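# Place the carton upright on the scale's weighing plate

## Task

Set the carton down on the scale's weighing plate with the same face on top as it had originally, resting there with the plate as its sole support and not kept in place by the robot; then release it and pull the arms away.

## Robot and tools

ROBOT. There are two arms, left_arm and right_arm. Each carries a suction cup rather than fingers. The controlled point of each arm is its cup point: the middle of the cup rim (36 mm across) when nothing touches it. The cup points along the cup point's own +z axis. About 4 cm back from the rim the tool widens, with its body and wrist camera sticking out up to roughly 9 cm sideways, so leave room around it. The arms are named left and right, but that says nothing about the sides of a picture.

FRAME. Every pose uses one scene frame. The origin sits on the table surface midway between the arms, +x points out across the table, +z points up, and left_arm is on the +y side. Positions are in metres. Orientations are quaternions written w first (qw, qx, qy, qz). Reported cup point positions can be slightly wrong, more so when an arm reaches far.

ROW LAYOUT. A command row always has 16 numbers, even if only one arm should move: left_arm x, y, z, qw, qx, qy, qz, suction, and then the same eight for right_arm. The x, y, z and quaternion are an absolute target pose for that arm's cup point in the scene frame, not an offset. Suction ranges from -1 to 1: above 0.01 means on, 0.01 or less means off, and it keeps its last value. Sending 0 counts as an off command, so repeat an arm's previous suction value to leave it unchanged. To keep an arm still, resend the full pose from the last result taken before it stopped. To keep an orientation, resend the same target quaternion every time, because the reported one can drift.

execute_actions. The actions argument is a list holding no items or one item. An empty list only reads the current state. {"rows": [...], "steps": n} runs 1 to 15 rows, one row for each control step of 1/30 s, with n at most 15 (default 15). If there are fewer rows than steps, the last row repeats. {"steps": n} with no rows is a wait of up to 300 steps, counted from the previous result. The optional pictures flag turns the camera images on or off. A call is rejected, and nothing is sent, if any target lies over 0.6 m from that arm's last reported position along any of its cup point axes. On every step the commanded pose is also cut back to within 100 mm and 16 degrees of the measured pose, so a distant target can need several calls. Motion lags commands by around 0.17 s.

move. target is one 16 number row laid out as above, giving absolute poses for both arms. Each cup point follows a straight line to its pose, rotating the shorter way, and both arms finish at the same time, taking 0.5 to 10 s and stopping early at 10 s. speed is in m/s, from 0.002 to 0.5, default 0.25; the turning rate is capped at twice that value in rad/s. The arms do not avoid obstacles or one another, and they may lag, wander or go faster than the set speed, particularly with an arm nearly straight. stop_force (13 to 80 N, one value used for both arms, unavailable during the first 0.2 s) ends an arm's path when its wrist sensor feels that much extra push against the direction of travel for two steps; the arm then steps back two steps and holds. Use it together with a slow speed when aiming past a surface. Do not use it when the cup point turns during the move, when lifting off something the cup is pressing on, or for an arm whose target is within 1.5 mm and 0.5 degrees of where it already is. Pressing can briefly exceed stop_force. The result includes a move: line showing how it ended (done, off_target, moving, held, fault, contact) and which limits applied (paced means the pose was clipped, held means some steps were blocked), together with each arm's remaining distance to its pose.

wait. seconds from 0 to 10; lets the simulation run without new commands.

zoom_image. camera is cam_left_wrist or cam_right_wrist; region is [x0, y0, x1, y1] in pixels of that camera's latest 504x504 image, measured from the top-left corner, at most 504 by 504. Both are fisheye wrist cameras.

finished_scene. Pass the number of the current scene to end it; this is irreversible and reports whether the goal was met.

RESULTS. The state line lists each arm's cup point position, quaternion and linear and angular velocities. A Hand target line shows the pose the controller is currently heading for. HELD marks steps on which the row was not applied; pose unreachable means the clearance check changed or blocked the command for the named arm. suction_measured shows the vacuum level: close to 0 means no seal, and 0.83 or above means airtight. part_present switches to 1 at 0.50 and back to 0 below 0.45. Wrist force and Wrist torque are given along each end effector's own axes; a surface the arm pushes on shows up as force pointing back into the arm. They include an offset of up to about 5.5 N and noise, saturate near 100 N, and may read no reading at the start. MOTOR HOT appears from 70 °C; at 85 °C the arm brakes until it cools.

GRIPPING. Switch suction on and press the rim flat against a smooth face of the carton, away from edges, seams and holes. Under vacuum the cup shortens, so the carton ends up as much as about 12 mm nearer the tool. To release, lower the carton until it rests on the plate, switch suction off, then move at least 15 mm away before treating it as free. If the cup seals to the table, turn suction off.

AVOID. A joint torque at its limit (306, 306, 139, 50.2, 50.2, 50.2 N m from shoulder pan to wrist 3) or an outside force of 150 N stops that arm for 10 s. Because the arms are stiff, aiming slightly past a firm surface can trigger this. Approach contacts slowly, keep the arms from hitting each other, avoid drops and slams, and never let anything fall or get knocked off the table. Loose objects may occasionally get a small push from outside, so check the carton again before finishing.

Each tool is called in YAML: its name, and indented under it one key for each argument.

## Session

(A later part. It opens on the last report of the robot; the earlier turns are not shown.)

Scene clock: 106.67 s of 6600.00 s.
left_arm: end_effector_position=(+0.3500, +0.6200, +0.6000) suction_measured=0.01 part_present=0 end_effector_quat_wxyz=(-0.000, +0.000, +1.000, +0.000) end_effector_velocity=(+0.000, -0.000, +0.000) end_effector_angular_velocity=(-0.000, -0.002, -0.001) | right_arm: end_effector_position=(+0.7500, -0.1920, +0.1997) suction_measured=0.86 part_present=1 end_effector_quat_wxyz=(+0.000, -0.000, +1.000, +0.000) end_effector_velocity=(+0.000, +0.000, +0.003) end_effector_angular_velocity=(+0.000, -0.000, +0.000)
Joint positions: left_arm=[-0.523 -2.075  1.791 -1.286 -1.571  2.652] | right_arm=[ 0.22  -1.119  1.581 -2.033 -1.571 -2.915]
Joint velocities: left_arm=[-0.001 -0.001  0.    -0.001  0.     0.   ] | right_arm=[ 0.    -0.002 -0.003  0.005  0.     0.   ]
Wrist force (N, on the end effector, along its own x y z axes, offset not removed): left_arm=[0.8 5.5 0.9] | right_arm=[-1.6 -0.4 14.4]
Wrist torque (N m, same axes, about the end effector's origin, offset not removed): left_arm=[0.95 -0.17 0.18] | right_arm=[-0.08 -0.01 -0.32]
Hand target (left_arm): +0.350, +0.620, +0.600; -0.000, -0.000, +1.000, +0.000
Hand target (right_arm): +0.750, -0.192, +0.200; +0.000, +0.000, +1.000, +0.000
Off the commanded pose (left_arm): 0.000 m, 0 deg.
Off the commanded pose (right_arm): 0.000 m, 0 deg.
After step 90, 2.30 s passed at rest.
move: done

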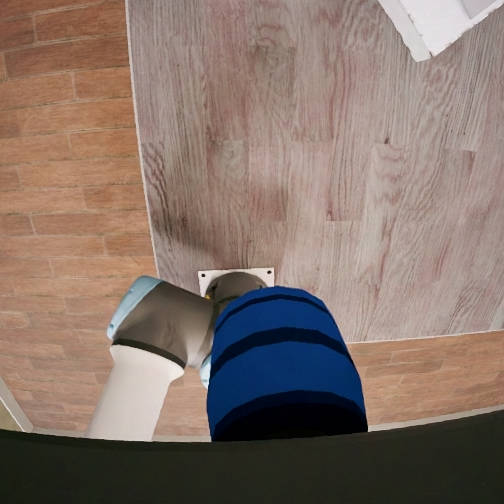

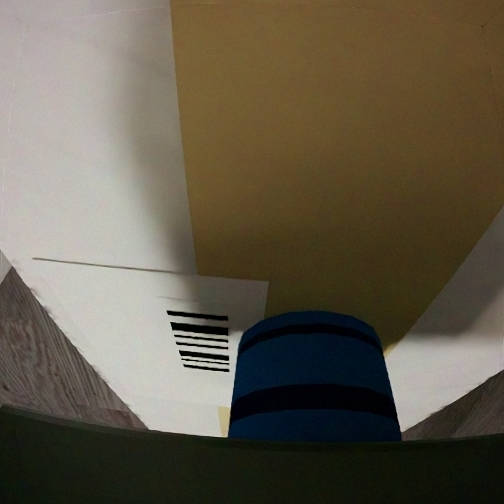

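Still tipping, so I'll set it down and regrip nearer the heavy end.

move:
  target: [0.35,0.62,0.6,0,0,1,0,0,0.75,-0.192,0.166,0,0,1,0,1]
  speed: 0.02

execute_actions:
  actions:
    - {"rows":[[0.35,0.62,0.6,0,0,1,0,0,0.75,-0.192,0.166,0,0,1,0,0]]}
  pictures: false

move:
  target: [0.35,0.62,0.6,0,0,1,0,0,0.75,-0.192,0.2,0,0,1,0,0]

move:
  target: [0.35,0.62,0.6,0,0,1,0,0,0.705,-0.19,0.183,0,0,1,0,0]

move:
  target: [0.35,0.62,0.6,0,0,1,0,0,0.705,-0.19,0.12,0,0,1,0,1]
  speed: 0.008
  stop_force: 15

move:
  target: [0.35,0.62,0.6,0,0,1,0,0,0.705,-0.19,0.19,0,0,1,0,1]
  speed: 0.01

Scene clock: 121.37 s of 6600.00 s.
left_arm: end_effector_position=(+0.3500, +0.6200, +0.6000) suction_measured=0.01 part_present=0 end_effector_quat_wxyz=(-0.000, -0.000, +1.000, +0.000) end_effector_velocity=(+0.000, +0.000, -0.000) end_effector_angular_velocity=(+0.001, +0.000, +0.000) | right_arm: end_effector_position=(+0.7500, -0.1920, +0.1663) suction_measured=0.86 part_present=1 end_effector_quat_wxyz=(-0.000, -0.000, +1.000, -0.000) end_effector_velocity=(+0.000, -0.000, -0.001) end_effector_angular_velocity=(-0.001, -0.002, +0.000)
Joint positions: left_arm=[-0.523 -2.075  1.791 -1.286 -1.571  2.652] | right_arm=[ 0.22  -1.093  1.607 -2.085 -1.571 -2.915]
Joint velocities: left_arm=[-0.     0.     0.     0.     0.001 -0.   ] | right_arm=[ 0.     0.001  0.001 -0.004 -0.002 -0.   ]
Wrist force (N, on the end effector, along its own x y z axes, offset not removed): left_arm=[1.7 4.0 0.7] | right_arm=[-6.6 1.2 8.2]
Wrist torque (N m, same axes, about the end effector's origin, offset not removed): left_arm=[0.82 -0.45 0.20] | right_arm=[0.08 0.02 -0.29]
Hand target (left_arm): +0.350, +0.620, +0.600; -0.000, -0.000, +1.000, +0.000
Hand target (right_arm): +0.750, -0.192, +0.166; -0.000, +0.000, +1.000, -0.000
Off the commanded pose (left_arm): 0.000 m, 0 deg.
Off the commanded pose (right_arm): 0.000 m, 0 deg.
After step 90, 9.67 s passed at rest.
move: done

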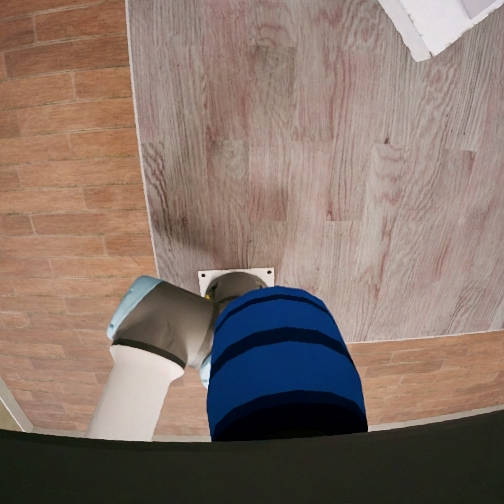

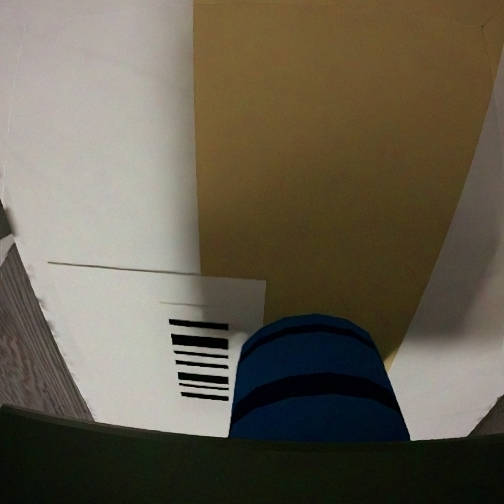

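Scene clock: 121.87 s of 6600.00 s.
left_arm: end_effector_position=(+0.3500, +0.6200, +0.6000) suction_measured=0.01 part_present=0 end_effector_quat_wxyz=(-0.000, +0.000, +1.000, +0.000) end_effector_velocity=(-0.001, +0.000, -0.000) end_effector_angular_velocity=(+0.000, +0.002, +0.000) | right_arm: end_effector_position=(+0.7500, -0.1920, +0.1661) suction_measured=0.00 part_present=0 end_effector_quat_wxyz=(+0.000, +0.000, +1.000, +0.000) end_effector_velocity=(-0.000, -0.000, +0.000) end_effector_angular_velocity=(+0.000, +0.000, -0.000)
Joint positions: left_arm=[-0.523 -2.075  1.791 -1.286 -1.571  2.652] | right_arm=[ 0.22  -1.093  1.608 -2.085 -1.571 -2.915]
Joint velocities: left_arm=[-0.    -0.     0.     0.002 -0.    -0.   ] | right_arm=[-0.    -0.001  0.001 -0.     0.    -0.   ]
Wrist force (N, on the end effector, along its own x y z axes, offset not removed): left_arm=[-1.0 -1.6 -3.2] | right_arm=[-7.4 1.1 -11.3]
Wrist torque (N m, same axes, about the end effector's origin, offset not removed): left_arm=[-0.18 0.19 0.31] | right_arm=[0.12 0.16 -0.27]
Hand target (left_arm): +0.350, +0.620, +0.600; -0.000, -0.000, +1.000, +0.000
Hand target (right_arm): +0.750, -0.192, +0.166; +0.000, -0.000, +1.000, +0.000
Off the commanded pose (left_arm): 0.000 m, 0 deg.
Off the commanded pose (right_arm): 0.000 m, 0 deg.
Steps of this call (steps 1 to 15: all 15 steps of this action). Readings (end_effector_position | what the end effector reports):
1: left_arm (+0.3500, +0.6200, +0.6000) | right_arm (+0.7500, -0.1920, +0.1662) | left_arm suction_measured=0.01 part_present=0 | right_arm suction_measured=0.70 part_present=1
2: left_arm (+0.3500, +0.6200, +0.6000) | right_arm (+0.7500, -0.1920, +0.1662) | left_arm suction_measured=0.01 part_present=0 | right_arm suction_measured=0.41 part_present=0
4: left_arm (+0.3500, +0.6200, +0.6000) | right_arm (+0.7501, -0.1920, +0.1662) | left_arm suction_measured=0.01 part_present=0 | right_arm suction_measured=0.08 part_present=0
8: left_arm (+0.3500, +0.6200, +0.6000) | right_arm (+0.7501, -0.1920, +0.1662) | left_arm suction_measured=0.01 part_present=0 | right_arm suction_measured=0.00 part_present=0
15: the state above

Scene clock: 123.03 s of 6600.00 s.
left_arm: end_effector_position=(+0.3500, +0.6200, +0.6000) suction_measured=0.01 part_present=0 end_effector_quat_wxyz=(-0.000, -0.000, +1.000, -0.000) end_effector_velocity=(+0.001, -0.000, +0.000) end_effector_angular_velocity=(-0.001, -0.001, +0.001) | right_arm: end_effector_position=(+0.7499, -0.1920, +0.1997) suction_measured=0.00 part_present=0 end_effector_quat_wxyz=(+0.000, +0.000, +1.000, -0.000) end_effector_velocity=(+0.000, -0.001, +0.003) end_effector_angular_velocity=(-0.001, -0.001, -0.000)
Joint positions: left_arm=[-0.523 -2.075  1.791 -1.286 -1.571  2.652] | right_arm=[ 0.22  -1.119  1.581 -2.033 -1.571 -2.915]
Joint velocities: left_arm=[ 0.     0.001 -0.001 -0.001 -0.    -0.001] | right_arm=[-0.    -0.002 -0.002  0.004 -0.001 -0.   ]
Wrist force (N, on the end effector, along its own x y z axes, offset not removed): left_arm=[1.2 2.6 0.0] | right_arm=[-2.4 1.2 -0.3]
Wrist torque (N m, same axes, about the end effector's origin, offset not removed): left_arm=[0.56 -0.17 0.08] | right_arm=[0.06 0.02 -0.26]
Hand target (left_arm): +0.350, +0.620, +0.600; -0.000, -0.000, +1.000, +0.000
Hand target (right_arm): +0.750, -0.192, +0.200; +0.000, +0.000, +1.000, +0.000
Off the commanded pose (left_arm): 0.000 m, 0 deg.
Off the commanded pose (right_arm): 0.000 m, 0 deg.
move: done

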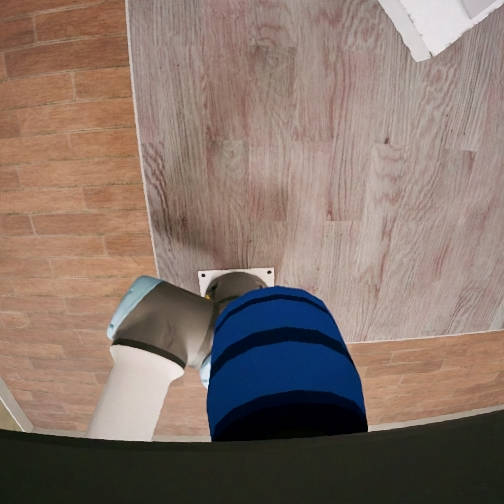

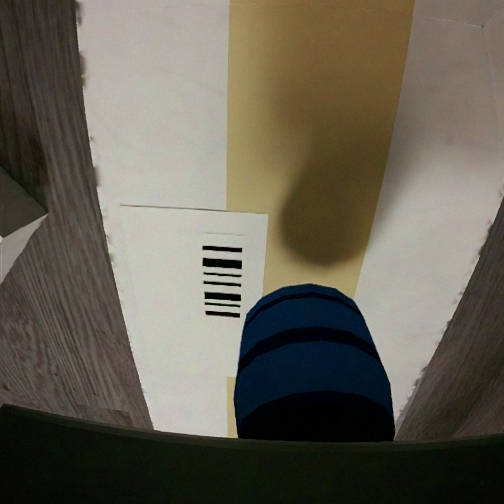

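Scene clock: 124.00 s of 6600.00 s.
left_arm: end_effector_position=(+0.3500, +0.6200, +0.6000) suction_measured=0.01 part_present=0 end_effector_quat_wxyz=(-0.000, -0.000, +1.000, -0.000) end_effector_velocity=(+0.000, +0.000, +0.000) end_effector_angular_velocity=(-0.000, -0.001, +0.001) | right_arm: end_effector_position=(+0.7053, -0.1900, +0.1831) suction_measured=0.00 part_present=0 end_effector_quat_wxyz=(-0.000, -0.000, +1.000, -0.000) end_effector_velocity=(-0.002, -0.000, -0.001) end_effector_angular_velocity=(-0.001, -0.001, -0.000)
Joint positions: left_arm=[-0.523 -2.075  1.791 -1.286 -1.571  2.652] | right_arm=[ 0.234 -1.165  1.683 -2.089 -1.571 -2.901]
Joint velocities: left_arm=[ 0.001  0.    -0.001 -0.001  0.    -0.001] | right_arm=[ 0.001 -0.003  0.005 -0.003 -0.001  0.001]
Wrist force (N, on the end effector, along its own x y z axes, offset not removed): left_arm=[-0.3 0.6 3.5] | right_arm=[-2.3 -0.2 -2.1]
Wrist torque (N m, same axes, about the end effector's origin, offset not removed): left_arm=[0.55 0.20 0.23] | right_arm=[-0.07 0.05 -0.26]
Hand target (left_arm): +0.350, +0.620, +0.600; -0.000, -0.000, +1.000, +0.000
Hand target (right_arm): +0.705, -0.190, +0.183; -0.000, -0.000, +1.000, +0.000
Off the commanded pose (left_arm): 0.000 m, 0 deg.
Off the commanded pose (right_arm): 0.000 m, 0 deg.
move: done

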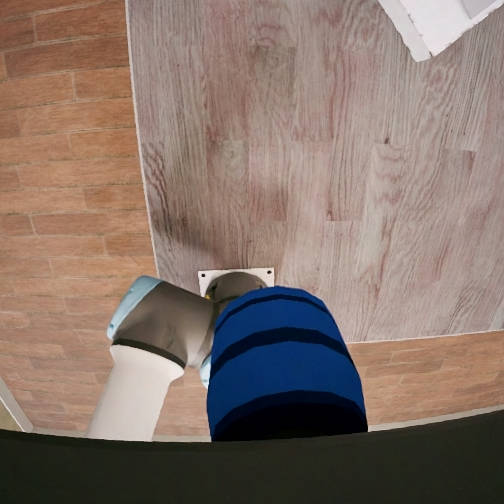

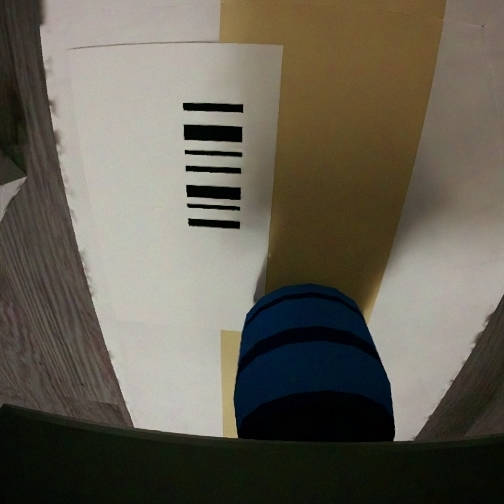

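Scene clock: 127.07 s of 6600.00 s.
left_arm: end_effector_position=(+0.3500, +0.6200, +0.6000) suction_measured=0.01 part_present=0 end_effector_quat_wxyz=(-0.000, +0.000, +1.000, +0.000) end_effector_velocity=(+0.000, -0.000, -0.000) end_effector_angular_velocity=(+0.001, +0.000, +0.000) | right_arm: end_effector_position=(+0.7053, -0.1900, +0.1619) suction_measured=0.86 part_present=1 end_effector_quat_wxyz=(+0.000, -0.000, +1.000, +0.000) end_effector_velocity=(-0.000, -0.000, +0.002) end_effector_angular_velocity=(-0.001, +0.002, -0.000)
Joint positions: left_arm=[-0.523 -2.075  1.791 -1.286 -1.571  2.652] | right_arm=[ 0.234 -1.147  1.699 -2.123 -1.571 -2.901]
Joint velocities: left_arm=[-0.     0.     0.001 -0.     0.001 -0.   ] | right_arm=[-0.    -0.002 -0.003  0.007 -0.     0.   ]
Wrist force (N, on the end effector, along its own x y z axes, offset not removed): left_arm=[2.8 3.7 -3.9] | right_arm=[17.3 -3.0 -39.7]
Wrist torque (N m, same axes, about the end effector's origin, offset not removed): left_arm=[0.81 -0.28 0.09] | right_arm=[-0.03 -0.28 -0.25]
Hand target (left_arm): +0.350, +0.620, +0.600; -0.000, -0.000, +1.000, +0.000
Hand target (right_arm): +0.705, -0.190, +0.162; +0.000, -0.000, +1.000, +0.000
Off the commanded pose (left_arm): 0.000 m, 0 deg.
Off the commanded pose (right_arm): 0.042 m, 0 deg.
move: contact (right_arm)

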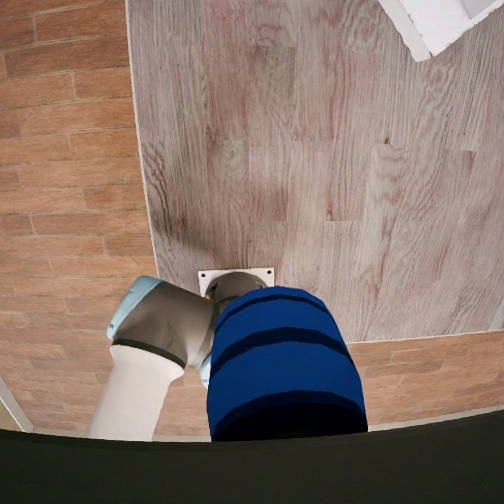

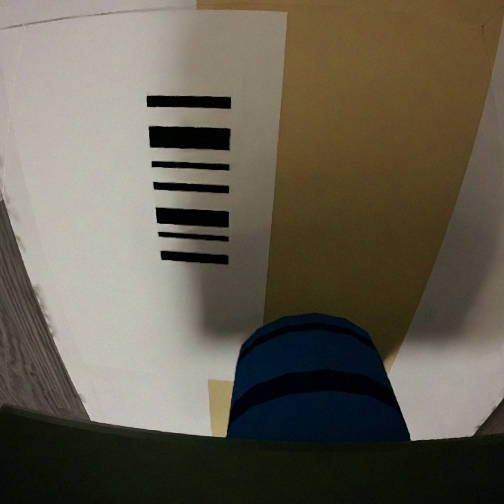

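Scene clock: 130.10 s of 6600.00 s.
left_arm: end_effector_position=(+0.3500, +0.6200, +0.6000) suction_measured=0.01 part_present=0 end_effector_quat_wxyz=(-0.000, -0.000, +1.000, -0.000) end_effector_velocity=(-0.000, +0.000, -0.001) end_effector_angular_velocity=(+0.001, +0.001, -0.000) | right_arm: end_effector_position=(+0.7050, -0.1900, +0.1897) suction_measured=0.86 part_present=1 end_effector_quat_wxyz=(+0.000, +0.000, +1.000, +0.000) end_effector_velocity=(+0.000, -0.000, +0.004) end_effector_angular_velocity=(-0.001, -0.001, +0.000)
Joint positions: left_arm=[-0.523 -2.075  1.791 -1.286 -1.571  2.652] | right_arm=[ 0.234 -1.171  1.678 -2.078 -1.571 -2.901]
Joint velocities: left_arm=[ 0.    -0.     0.001  0.001  0.001  0.   ] | right_arm=[ 0.    -0.003 -0.003  0.005 -0.001 -0.   ]
Wrist force (N, on the end effector, along its own x y z axes, offset not removed): left_arm=[-1.1 3.4 -2.9] | right_arm=[-2.6 -0.9 18.6]
Wrist torque (N m, same axes, about the end effector's origin, offset not removed): left_arm=[0.50 0.22 0.31] | right_arm=[-0.30 -0.10 -0.21]
Hand target (left_arm): +0.350, +0.620, +0.600; -0.000, -0.000, +1.000, +0.000
Hand target (right_arm): +0.705, -0.190, +0.190; +0.000, +0.000, +1.000, +0.000
Off the commanded pose (left_arm): 0.000 m, 0 deg.
Off the commanded pose (right_arm): 0.000 m, 0 deg.
move: done

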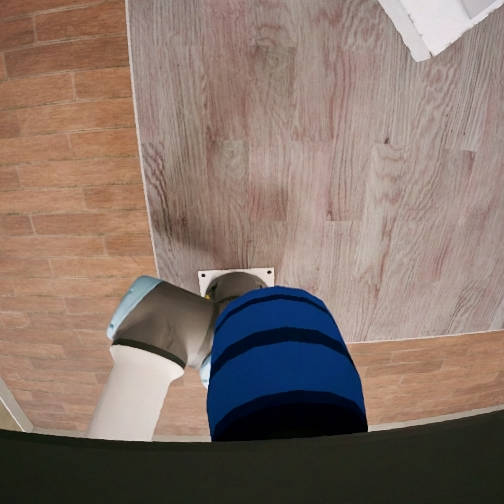

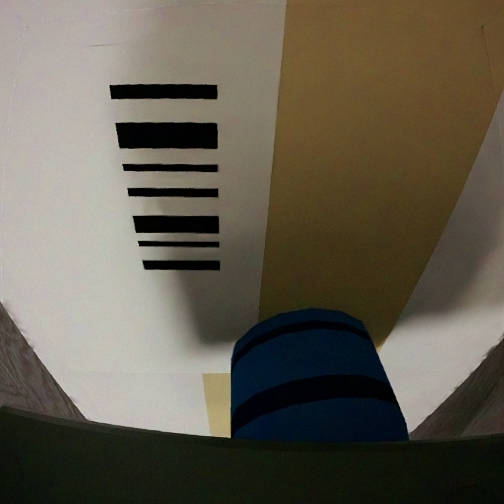

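move:
  target: [0.5,0.2,0.4,0,0.707,0.707,0,0,0.705,-0.19,0.205,0,0,1,0,1]
  speed: 0.1

Scene clock: 142.67 s of 6600.00 s.
left_arm: end_effector_position=(+0.4991, +0.2001, +0.3997) suction_measured=0.01 part_present=0 end_effector_quat_wxyz=(+0.000, +0.707, +0.707, +0.000) end_effector_velocity=(+0.001, -0.001, -0.001) end_effector_angular_velocity=(+0.002, +0.000, -0.008) | right_arm: end_effector_position=(+0.7050, -0.1900, +0.2050) suction_measured=0.86 part_present=1 end_effector_quat_wxyz=(+0.000, -0.000, +1.000, -0.000) end_effector_velocity=(-0.000, +0.001, -0.000) end_effector_angular_velocity=(+0.002, +0.001, +0.000)
Joint positions: left_arm=[-0.949 -1.552  1.757 -1.775 -1.57   3.796] | right_arm=[ 0.234 -1.182  1.665 -2.053 -1.571 -2.901]
Joint velocities: left_arm=[-0.001  0.003 -0.002  0.     0.001  0.007] | right_arm=[ 0.     0.     0.    -0.     0.002 -0.   ]
Wrist force (N, on the end effector, along its own x y z axes, offset not removed): left_arm=[-0.7 2.5 1.6] | right_arm=[-2.2 1.1 18.8]
Wrist torque (N m, same axes, about the end effector's origin, offset not removed): left_arm=[0.64 0.07 0.15] | right_arm=[0.05 -0.07 -0.18]
Hand target (left_arm): +0.499, +0.200, +0.400; +0.000, +0.707, +0.707, +0.000
Hand target (right_arm): +0.705, -0.190, +0.205; +0.000, +0.000, +1.000, +0.000
Off the commanded pose (left_arm): 0.001 m, 0 deg.
Off the commanded pose (right_arm): 0.000 m, 0 deg.
After step 90, 1.23 s passed at rest.
move: done

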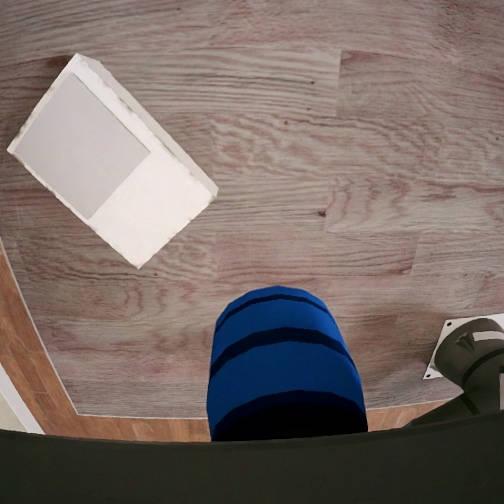

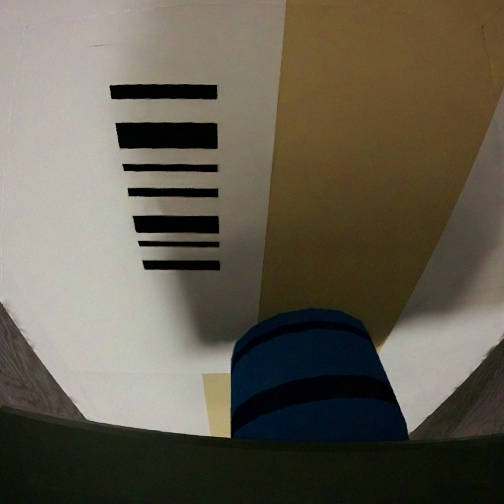

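move:
  target: [0.35,0.62,0.6,0,0,1,0,0,0.705,-0.19,0.3,0,0,1,0,1]
  speed: 0.15

move:
  target: [0.35,0.62,0.6,0,0,1,0,0,0.745,0.186,0.3,0,-0.326,0.946,0,1]
  speed: 0.07

move:
  target: [0.35,0.62,0.6,0,0,1,0,0,0.745,0.186,0.17,0,-0.326,0.946,0,1]
  speed: 0.013
  stop_force: 18

Scene clock: 159.00 s of 6600.00 s.
left_arm: end_effector_position=(+0.3509, +0.6199, +0.6003) suction_measured=0.01 part_present=0 end_effector_quat_wxyz=(-0.000, +0.000, +1.000, -0.000) end_effector_velocity=(-0.001, +0.003, +0.001) end_effector_angular_velocity=(-0.001, +0.000, +0.009) | right_arm: end_effector_position=(+0.7049, -0.1900, +0.3000) suction_measured=0.86 part_present=1 end_effector_quat_wxyz=(+0.000, -0.000, +1.000, +0.000) end_effector_velocity=(+0.000, +0.000, -0.000) end_effector_angular_velocity=(-0.000, +0.001, -0.000)
Joint positions: left_arm=[-0.522 -2.073  1.789 -1.286 -1.571  2.655] | right_arm=[ 0.234 -1.244  1.57  -1.897 -1.571 -2.901]
Joint velocities: left_arm=[ 0.006 -0.001 -0.002  0.002 -0.001 -0.003] | right_arm=[-0.     0.001 -0.001  0.001 -0.     0.   ]
Wrist force (N, on the end effector, along its own x y z axes, offset not removed): left_arm=[1.1 1.5 -2.1] | right_arm=[-3.5 0.4 20.0]
Wrist torque (N m, same axes, about the end effector's origin, offset not removed): left_arm=[0.60 -0.10 0.04] | right_arm=[-0.05 0.08 -0.20]
Hand target (left_arm): +0.351, +0.620, +0.600; -0.000, +0.000, +1.000, -0.000
Hand target (right_arm): +0.705, -0.190, +0.300; +0.000, -0.000, +1.000, +0.000
Off the commanded pose (left_arm): 0.001 m, 0 deg.
Off the commanded pose (right_arm): 0.000 m, 0 deg.
After step 90, 7.57 s passed at rest.
move: done

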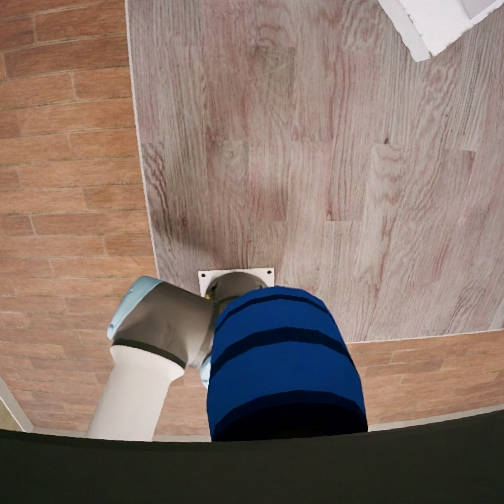

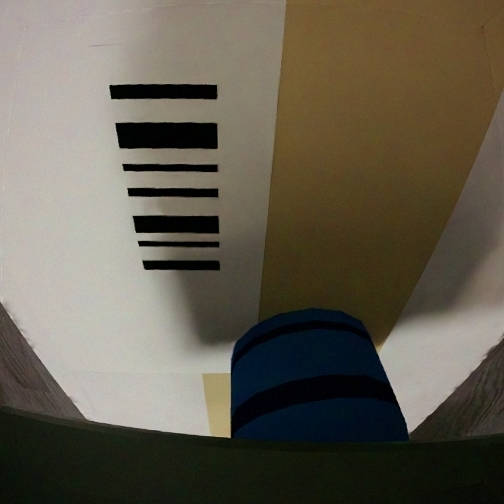

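Scene clock: 164.87 s of 6600.00 s.
left_arm: end_effector_position=(+0.3500, +0.6200, +0.6000) suction_measured=0.01 part_present=0 end_effector_quat_wxyz=(+0.000, +0.000, +1.000, +0.000) end_effector_velocity=(-0.000, +0.001, -0.000) end_effector_angular_velocity=(+0.002, +0.001, +0.000) | right_arm: end_effector_position=(+0.7442, +0.1857, +0.3001) suction_measured=0.86 part_present=1 end_effector_quat_wxyz=(-0.000, -0.326, +0.946, +0.000) end_effector_velocity=(+0.001, +0.003, -0.001) end_effector_angular_velocity=(-0.001, +0.002, +0.005)
Joint positions: left_arm=[-0.523 -2.075  1.791 -1.286 -1.571  2.652] | right_arm=[ 0.571 -0.823  0.915 -1.663 -1.57  -3.228]
Joint velocities: left_arm=[0.001 0.    0.    0.001 0.001 0.   ] | right_arm=[ 0.002  0.006 -0.009  0.005  0.    -0.003]
Wrist force (N, on the end effector, along its own x y z axes, offset not removed): left_arm=[-0.6 8.0 3.0] | right_arm=[-2.9 0.1 18.9]
Wrist torque (N m, same axes, about the end effector's origin, offset not removed): left_arm=[1.50 0.07 0.18] | right_arm=[-0.17 0.05 -0.22]
Hand target (left_arm): +0.350, +0.620, +0.600; +0.000, -0.000, +1.000, +0.000
Hand target (right_arm): +0.744, +0.186, +0.300; -0.000, -0.326, +0.945, +0.000
Off the commanded pose (left_arm): 0.000 m, 0 deg.
Off the commanded pose (right_arm): 0.001 m, 0 deg.
move: done

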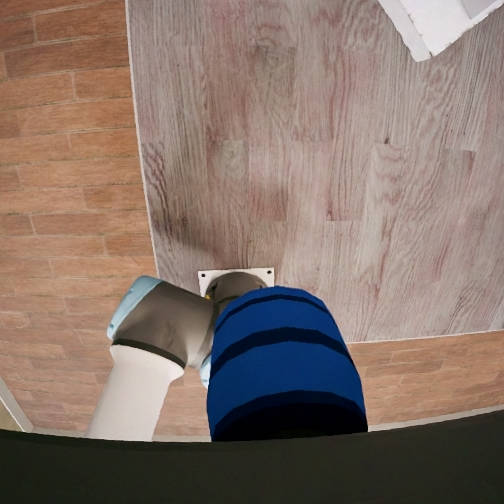

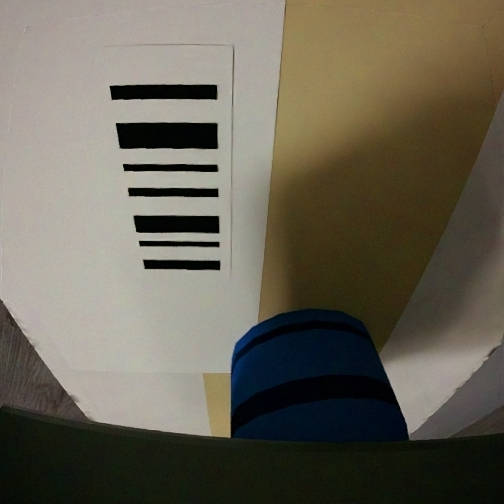

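Scene clock: 175.10 s of 6600.00 s.
left_arm: end_effector_position=(+0.3500, +0.6200, +0.6000) suction_measured=0.01 part_present=0 end_effector_quat_wxyz=(-0.000, +0.000, +1.000, +0.000) end_effector_velocity=(-0.000, -0.000, +0.000) end_effector_angular_velocity=(-0.002, -0.001, +0.000) | right_arm: end_effector_position=(+0.7451, +0.1861, +0.1705) suction_measured=0.86 part_present=1 end_effector_quat_wxyz=(-0.000, -0.326, +0.945, -0.000) end_effector_velocity=(-0.000, +0.000, -0.002) end_effector_angular_velocity=(+0.000, -0.001, +0.000)
Joint positions: left_arm=[-0.523 -2.075  1.791 -1.286 -1.571  2.652] | right_arm=[ 0.571 -0.774  1.06  -1.856 -1.571 -3.228]
Joint velocities: left_arm=[ 0.    -0.001  0.    -0.001 -0.001  0.   ] | right_arm=[ 0.     0.001  0.003 -0.004 -0.    -0.   ]
Wrist force (N, on the end effector, along its own x y z axes, offset not removed): left_arm=[-0.8 2.6 2.0] | right_arm=[-3.1 0.5 17.6]
Wrist torque (N m, same axes, about the end effector's origin, offset not removed): left_arm=[0.57 0.47 0.01] | right_arm=[-0.06 0.04 -0.22]
Hand target (left_arm): +0.350, +0.620, +0.600; +0.000, +0.000, +1.000, +0.000
Hand target (right_arm): +0.745, +0.186, +0.170; -0.000, -0.326, +0.945, -0.000
Off the commanded pose (left_arm): 0.000 m, 0 deg.
Off the commanded pose (right_arm): 0.001 m, 0 deg.
move: done

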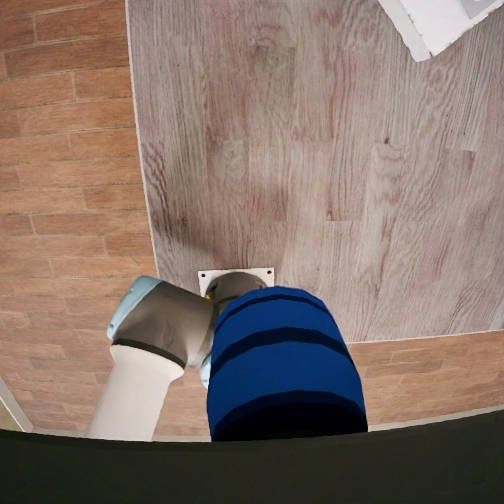

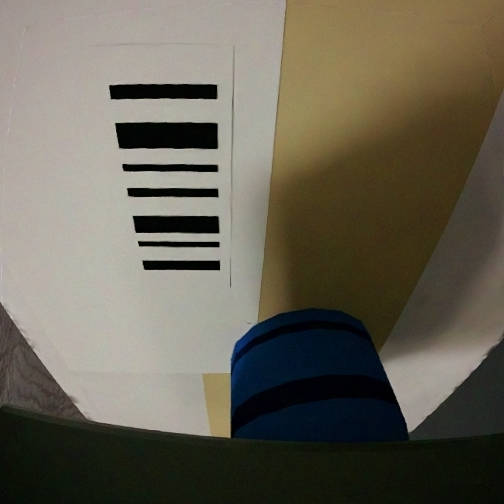

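move:
  target: [0.35,0.62,0.6,0,0,1,0,0,0.745,0.186,0.11,0,-0.326,0.946,0,1]
  speed: 0.007
  stop_force: 20

Scene clock: 197.70 s of 6600.00 s.
left_arm: end_effector_position=(+0.3500, +0.6200, +0.6000) suction_measured=0.01 part_present=0 end_effector_quat_wxyz=(-0.000, +0.000, +1.000, +0.000) end_effector_velocity=(-0.000, -0.000, -0.000) end_effector_angular_velocity=(+0.001, +0.001, -0.001) | right_arm: end_effector_position=(+0.7451, +0.1861, +0.1307) suction_measured=0.86 part_present=1 end_effector_quat_wxyz=(+0.000, -0.326, +0.945, +0.000) end_effector_velocity=(-0.000, -0.000, -0.000) end_effector_angular_velocity=(-0.001, +0.003, -0.000)
Joint positions: left_arm=[-0.523 -2.075  1.791 -1.286 -1.571  2.652] | right_arm=[ 0.571 -0.752  1.092 -1.911 -1.571 -3.228]
Joint velocities: left_arm=[-0.001 -0.     0.001  0.001  0.     0.   ] | right_arm=[-0.     0.001 -0.002  0.005  0.001  0.   ]
Wrist force (N, on the end effector, along its own x y z axes, offset not removed): left_arm=[0.4 -4.2 5.2] | right_arm=[8.7 4.1 -14.1]
Wrist torque (N m, same axes, about the end effector's origin, offset not removed): left_arm=[-0.55 0.15 0.30] | right_arm=[0.32 -0.25 -0.24]
Hand target (left_arm): +0.350, +0.620, +0.600; -0.000, -0.000, +1.000, +0.000
Hand target (right_arm): +0.745, +0.186, +0.131; +0.000, -0.326, +0.945, +0.000
Off the commanded pose (left_arm): 0.000 m, 0 deg.
Off the commanded pose (right_arm): 0.021 m, 0 deg.
After step 90, 13.57 s passed at rest.
move: contact (right_arm)

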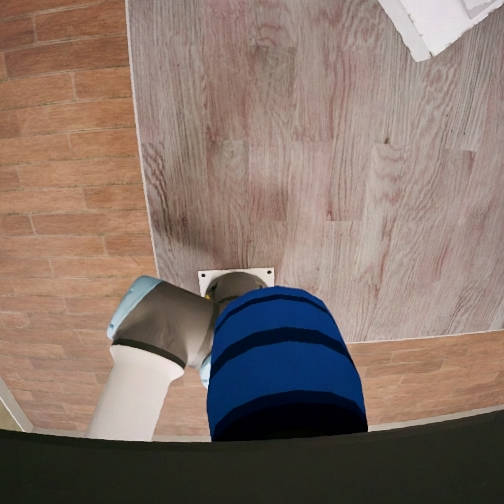

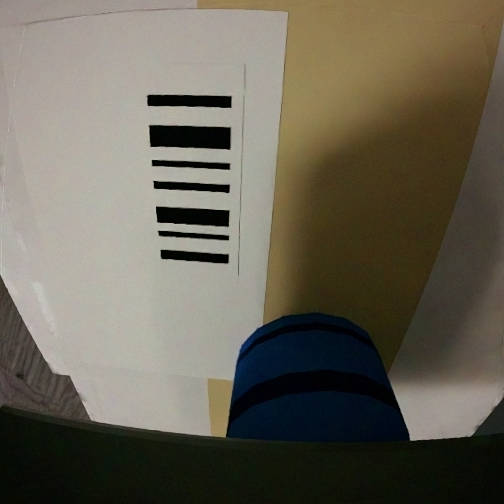

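execute_actions:
  actions:
    - {"rows":[[0.35,0.62,0.6,0,0,1,0,0,0.745,0.186,0.133,0,-0.326,0.946,0,0]]}
  pictures: false

move:
  target: [0.35,0.62,0.6,0,0,1,0,0,0.72,0.14,0.42,0,-0.326,0.946,0,0]

Scene clock: 204.13 s of 6600.00 s.
left_arm: end_effector_position=(+0.3500, +0.6200, +0.6000) suction_measured=0.01 part_present=0 end_effector_quat_wxyz=(-0.000, +0.000, +1.000, +0.000) end_effector_velocity=(-0.001, +0.000, -0.001) end_effector_angular_velocity=(+0.001, +0.003, +0.000) | right_arm: end_effector_position=(+0.7450, +0.1860, +0.1330) suction_measured=0.00 part_present=0 end_effector_quat_wxyz=(+0.000, -0.326, +0.945, +0.000) end_effector_velocity=(-0.000, -0.000, +0.001) end_effector_angular_velocity=(-0.000, +0.001, -0.000)
Joint positions: left_arm=[-0.523 -2.075  1.791 -1.286 -1.571  2.652] | right_arm=[ 0.571 -0.753  1.091 -1.908 -1.571 -3.228]
Joint velocities: left_arm=[ 0.     0.     0.001  0.002 -0.001  0.   ] | right_arm=[-0.    -0.001  0.     0.002  0.     0.   ]
Wrist force (N, on the end effector, along its own x y z axes, offset not removed): left_arm=[-0.9 -2.2 -0.6] | right_arm=[-4.2 2.3 -11.7]
Wrist torque (N m, same axes, about the end effector's origin, offset not removed): left_arm=[-0.24 0.27 0.17] | right_arm=[0.15 0.10 -0.32]
Hand target (left_arm): +0.350, +0.620, +0.600; -0.000, -0.000, +1.000, +0.000
Hand target (right_arm): +0.745, +0.186, +0.133; +0.000, -0.326, +0.945, +0.000
Off the commanded pose (left_arm): 0.000 m, 0 deg.
Off the commanded pose (right_arm): 0.000 m, 0 deg.
Steps of this call (steps 1 to 90: nothing new was sent; then 2.93 s passed at rest; steps 91 to 105: all 15 steps of this action). Readings (end_effector_position | what the end effector reports):
91: left_arm (+0.3500, +0.6200, +0.6000) | right_arm (+0.7451, +0.1861, +0.1311) | left_arm suction_measured=0.01 part_present=0 | right_arm suction_measured=0.70 part_present=1
92: left_arm (+0.3500, +0.6200, +0.6000) | right_arm (+0.7451, +0.1861, +0.1313) | left_arm suction_measured=0.01 part_present=0 | right_arm suction_measured=0.41 part_present=0
94: left_arm (+0.3500, +0.6200, +0.6000) | right_arm (+0.7452, +0.1861, +0.1321) | left_arm suction_measured=0.01 part_present=0 | right_arm suction_measured=0.05 part_present=0
98: left_arm (+0.3500, +0.6200, +0.6000) | right_arm (+0.7451, +0.1861, +0.1329) | left_arm suction_measured=0.01 part_present=0 | right_arm suction_measured=0.00 part_present=0
105: the state above

Scene clock: 206.23 s of 6600.00 s.
left_arm: end_effector_position=(+0.3500, +0.6200, +0.6000) suction_measured=0.01 part_present=0 end_effector_quat_wxyz=(-0.000, +0.000, +1.000, +0.000) end_effector_velocity=(-0.000, +0.000, +0.000) end_effector_angular_velocity=(+0.001, -0.000, +0.000) | right_arm: end_effector_position=(+0.7198, +0.1398, +0.4197) suction_measured=0.00 part_present=0 end_effector_quat_wxyz=(+0.000, -0.326, +0.945, +0.000) end_effector_velocity=(+0.000, -0.001, +0.004) end_effector_angular_velocity=(-0.002, -0.002, +0.000)
Joint positions: left_arm=[-0.523 -2.075  1.791 -1.286 -1.571  2.652] | right_arm=[ 0.548 -0.932  0.89  -1.528 -1.571 -3.252]
Joint velocities: left_arm=[-0.    -0.    -0.     0.001  0.001 -0.001] | right_arm=[-0.    -0.    -0.006  0.005 -0.003 -0.   ]
Wrist force (N, on the end effector, along its own x y z axes, offset not removed): left_arm=[2.4 0.4 1.7] | right_arm=[-4.4 2.2 -0.9]
Wrist torque (N m, same axes, about the end effector's origin, offset not removed): left_arm=[0.16 -0.26 0.08] | right_arm=[0.32 0.42 -0.27]
Hand target (left_arm): +0.350, +0.620, +0.600; -0.000, -0.000, +1.000, +0.000
Hand target (right_arm): +0.720, +0.140, +0.420; +0.000, -0.326, +0.945, -0.000
Off the commanded pose (left_arm): 0.000 m, 0 deg.
Off the commanded pose (right_arm): 0.000 m, 0 deg.
move: done

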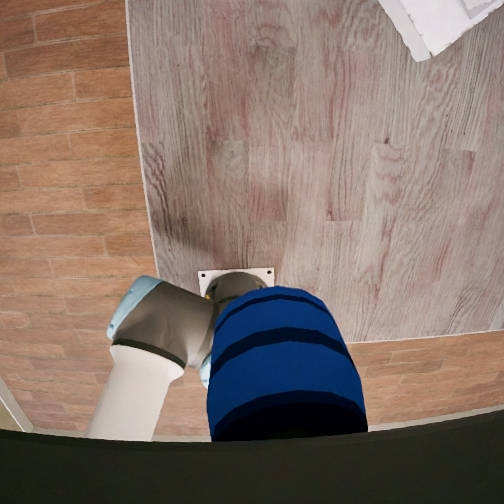

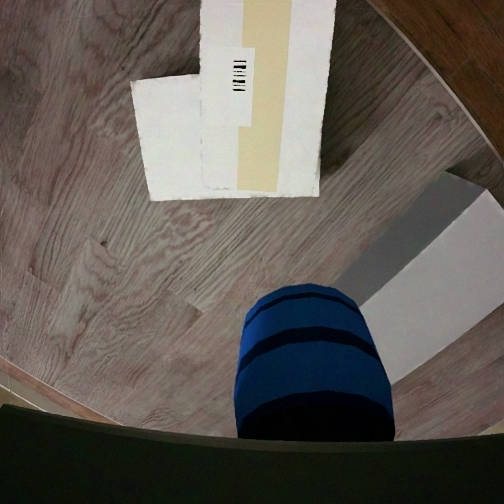

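finished_scene:
  scene: 1

The scene is finished: the task was done.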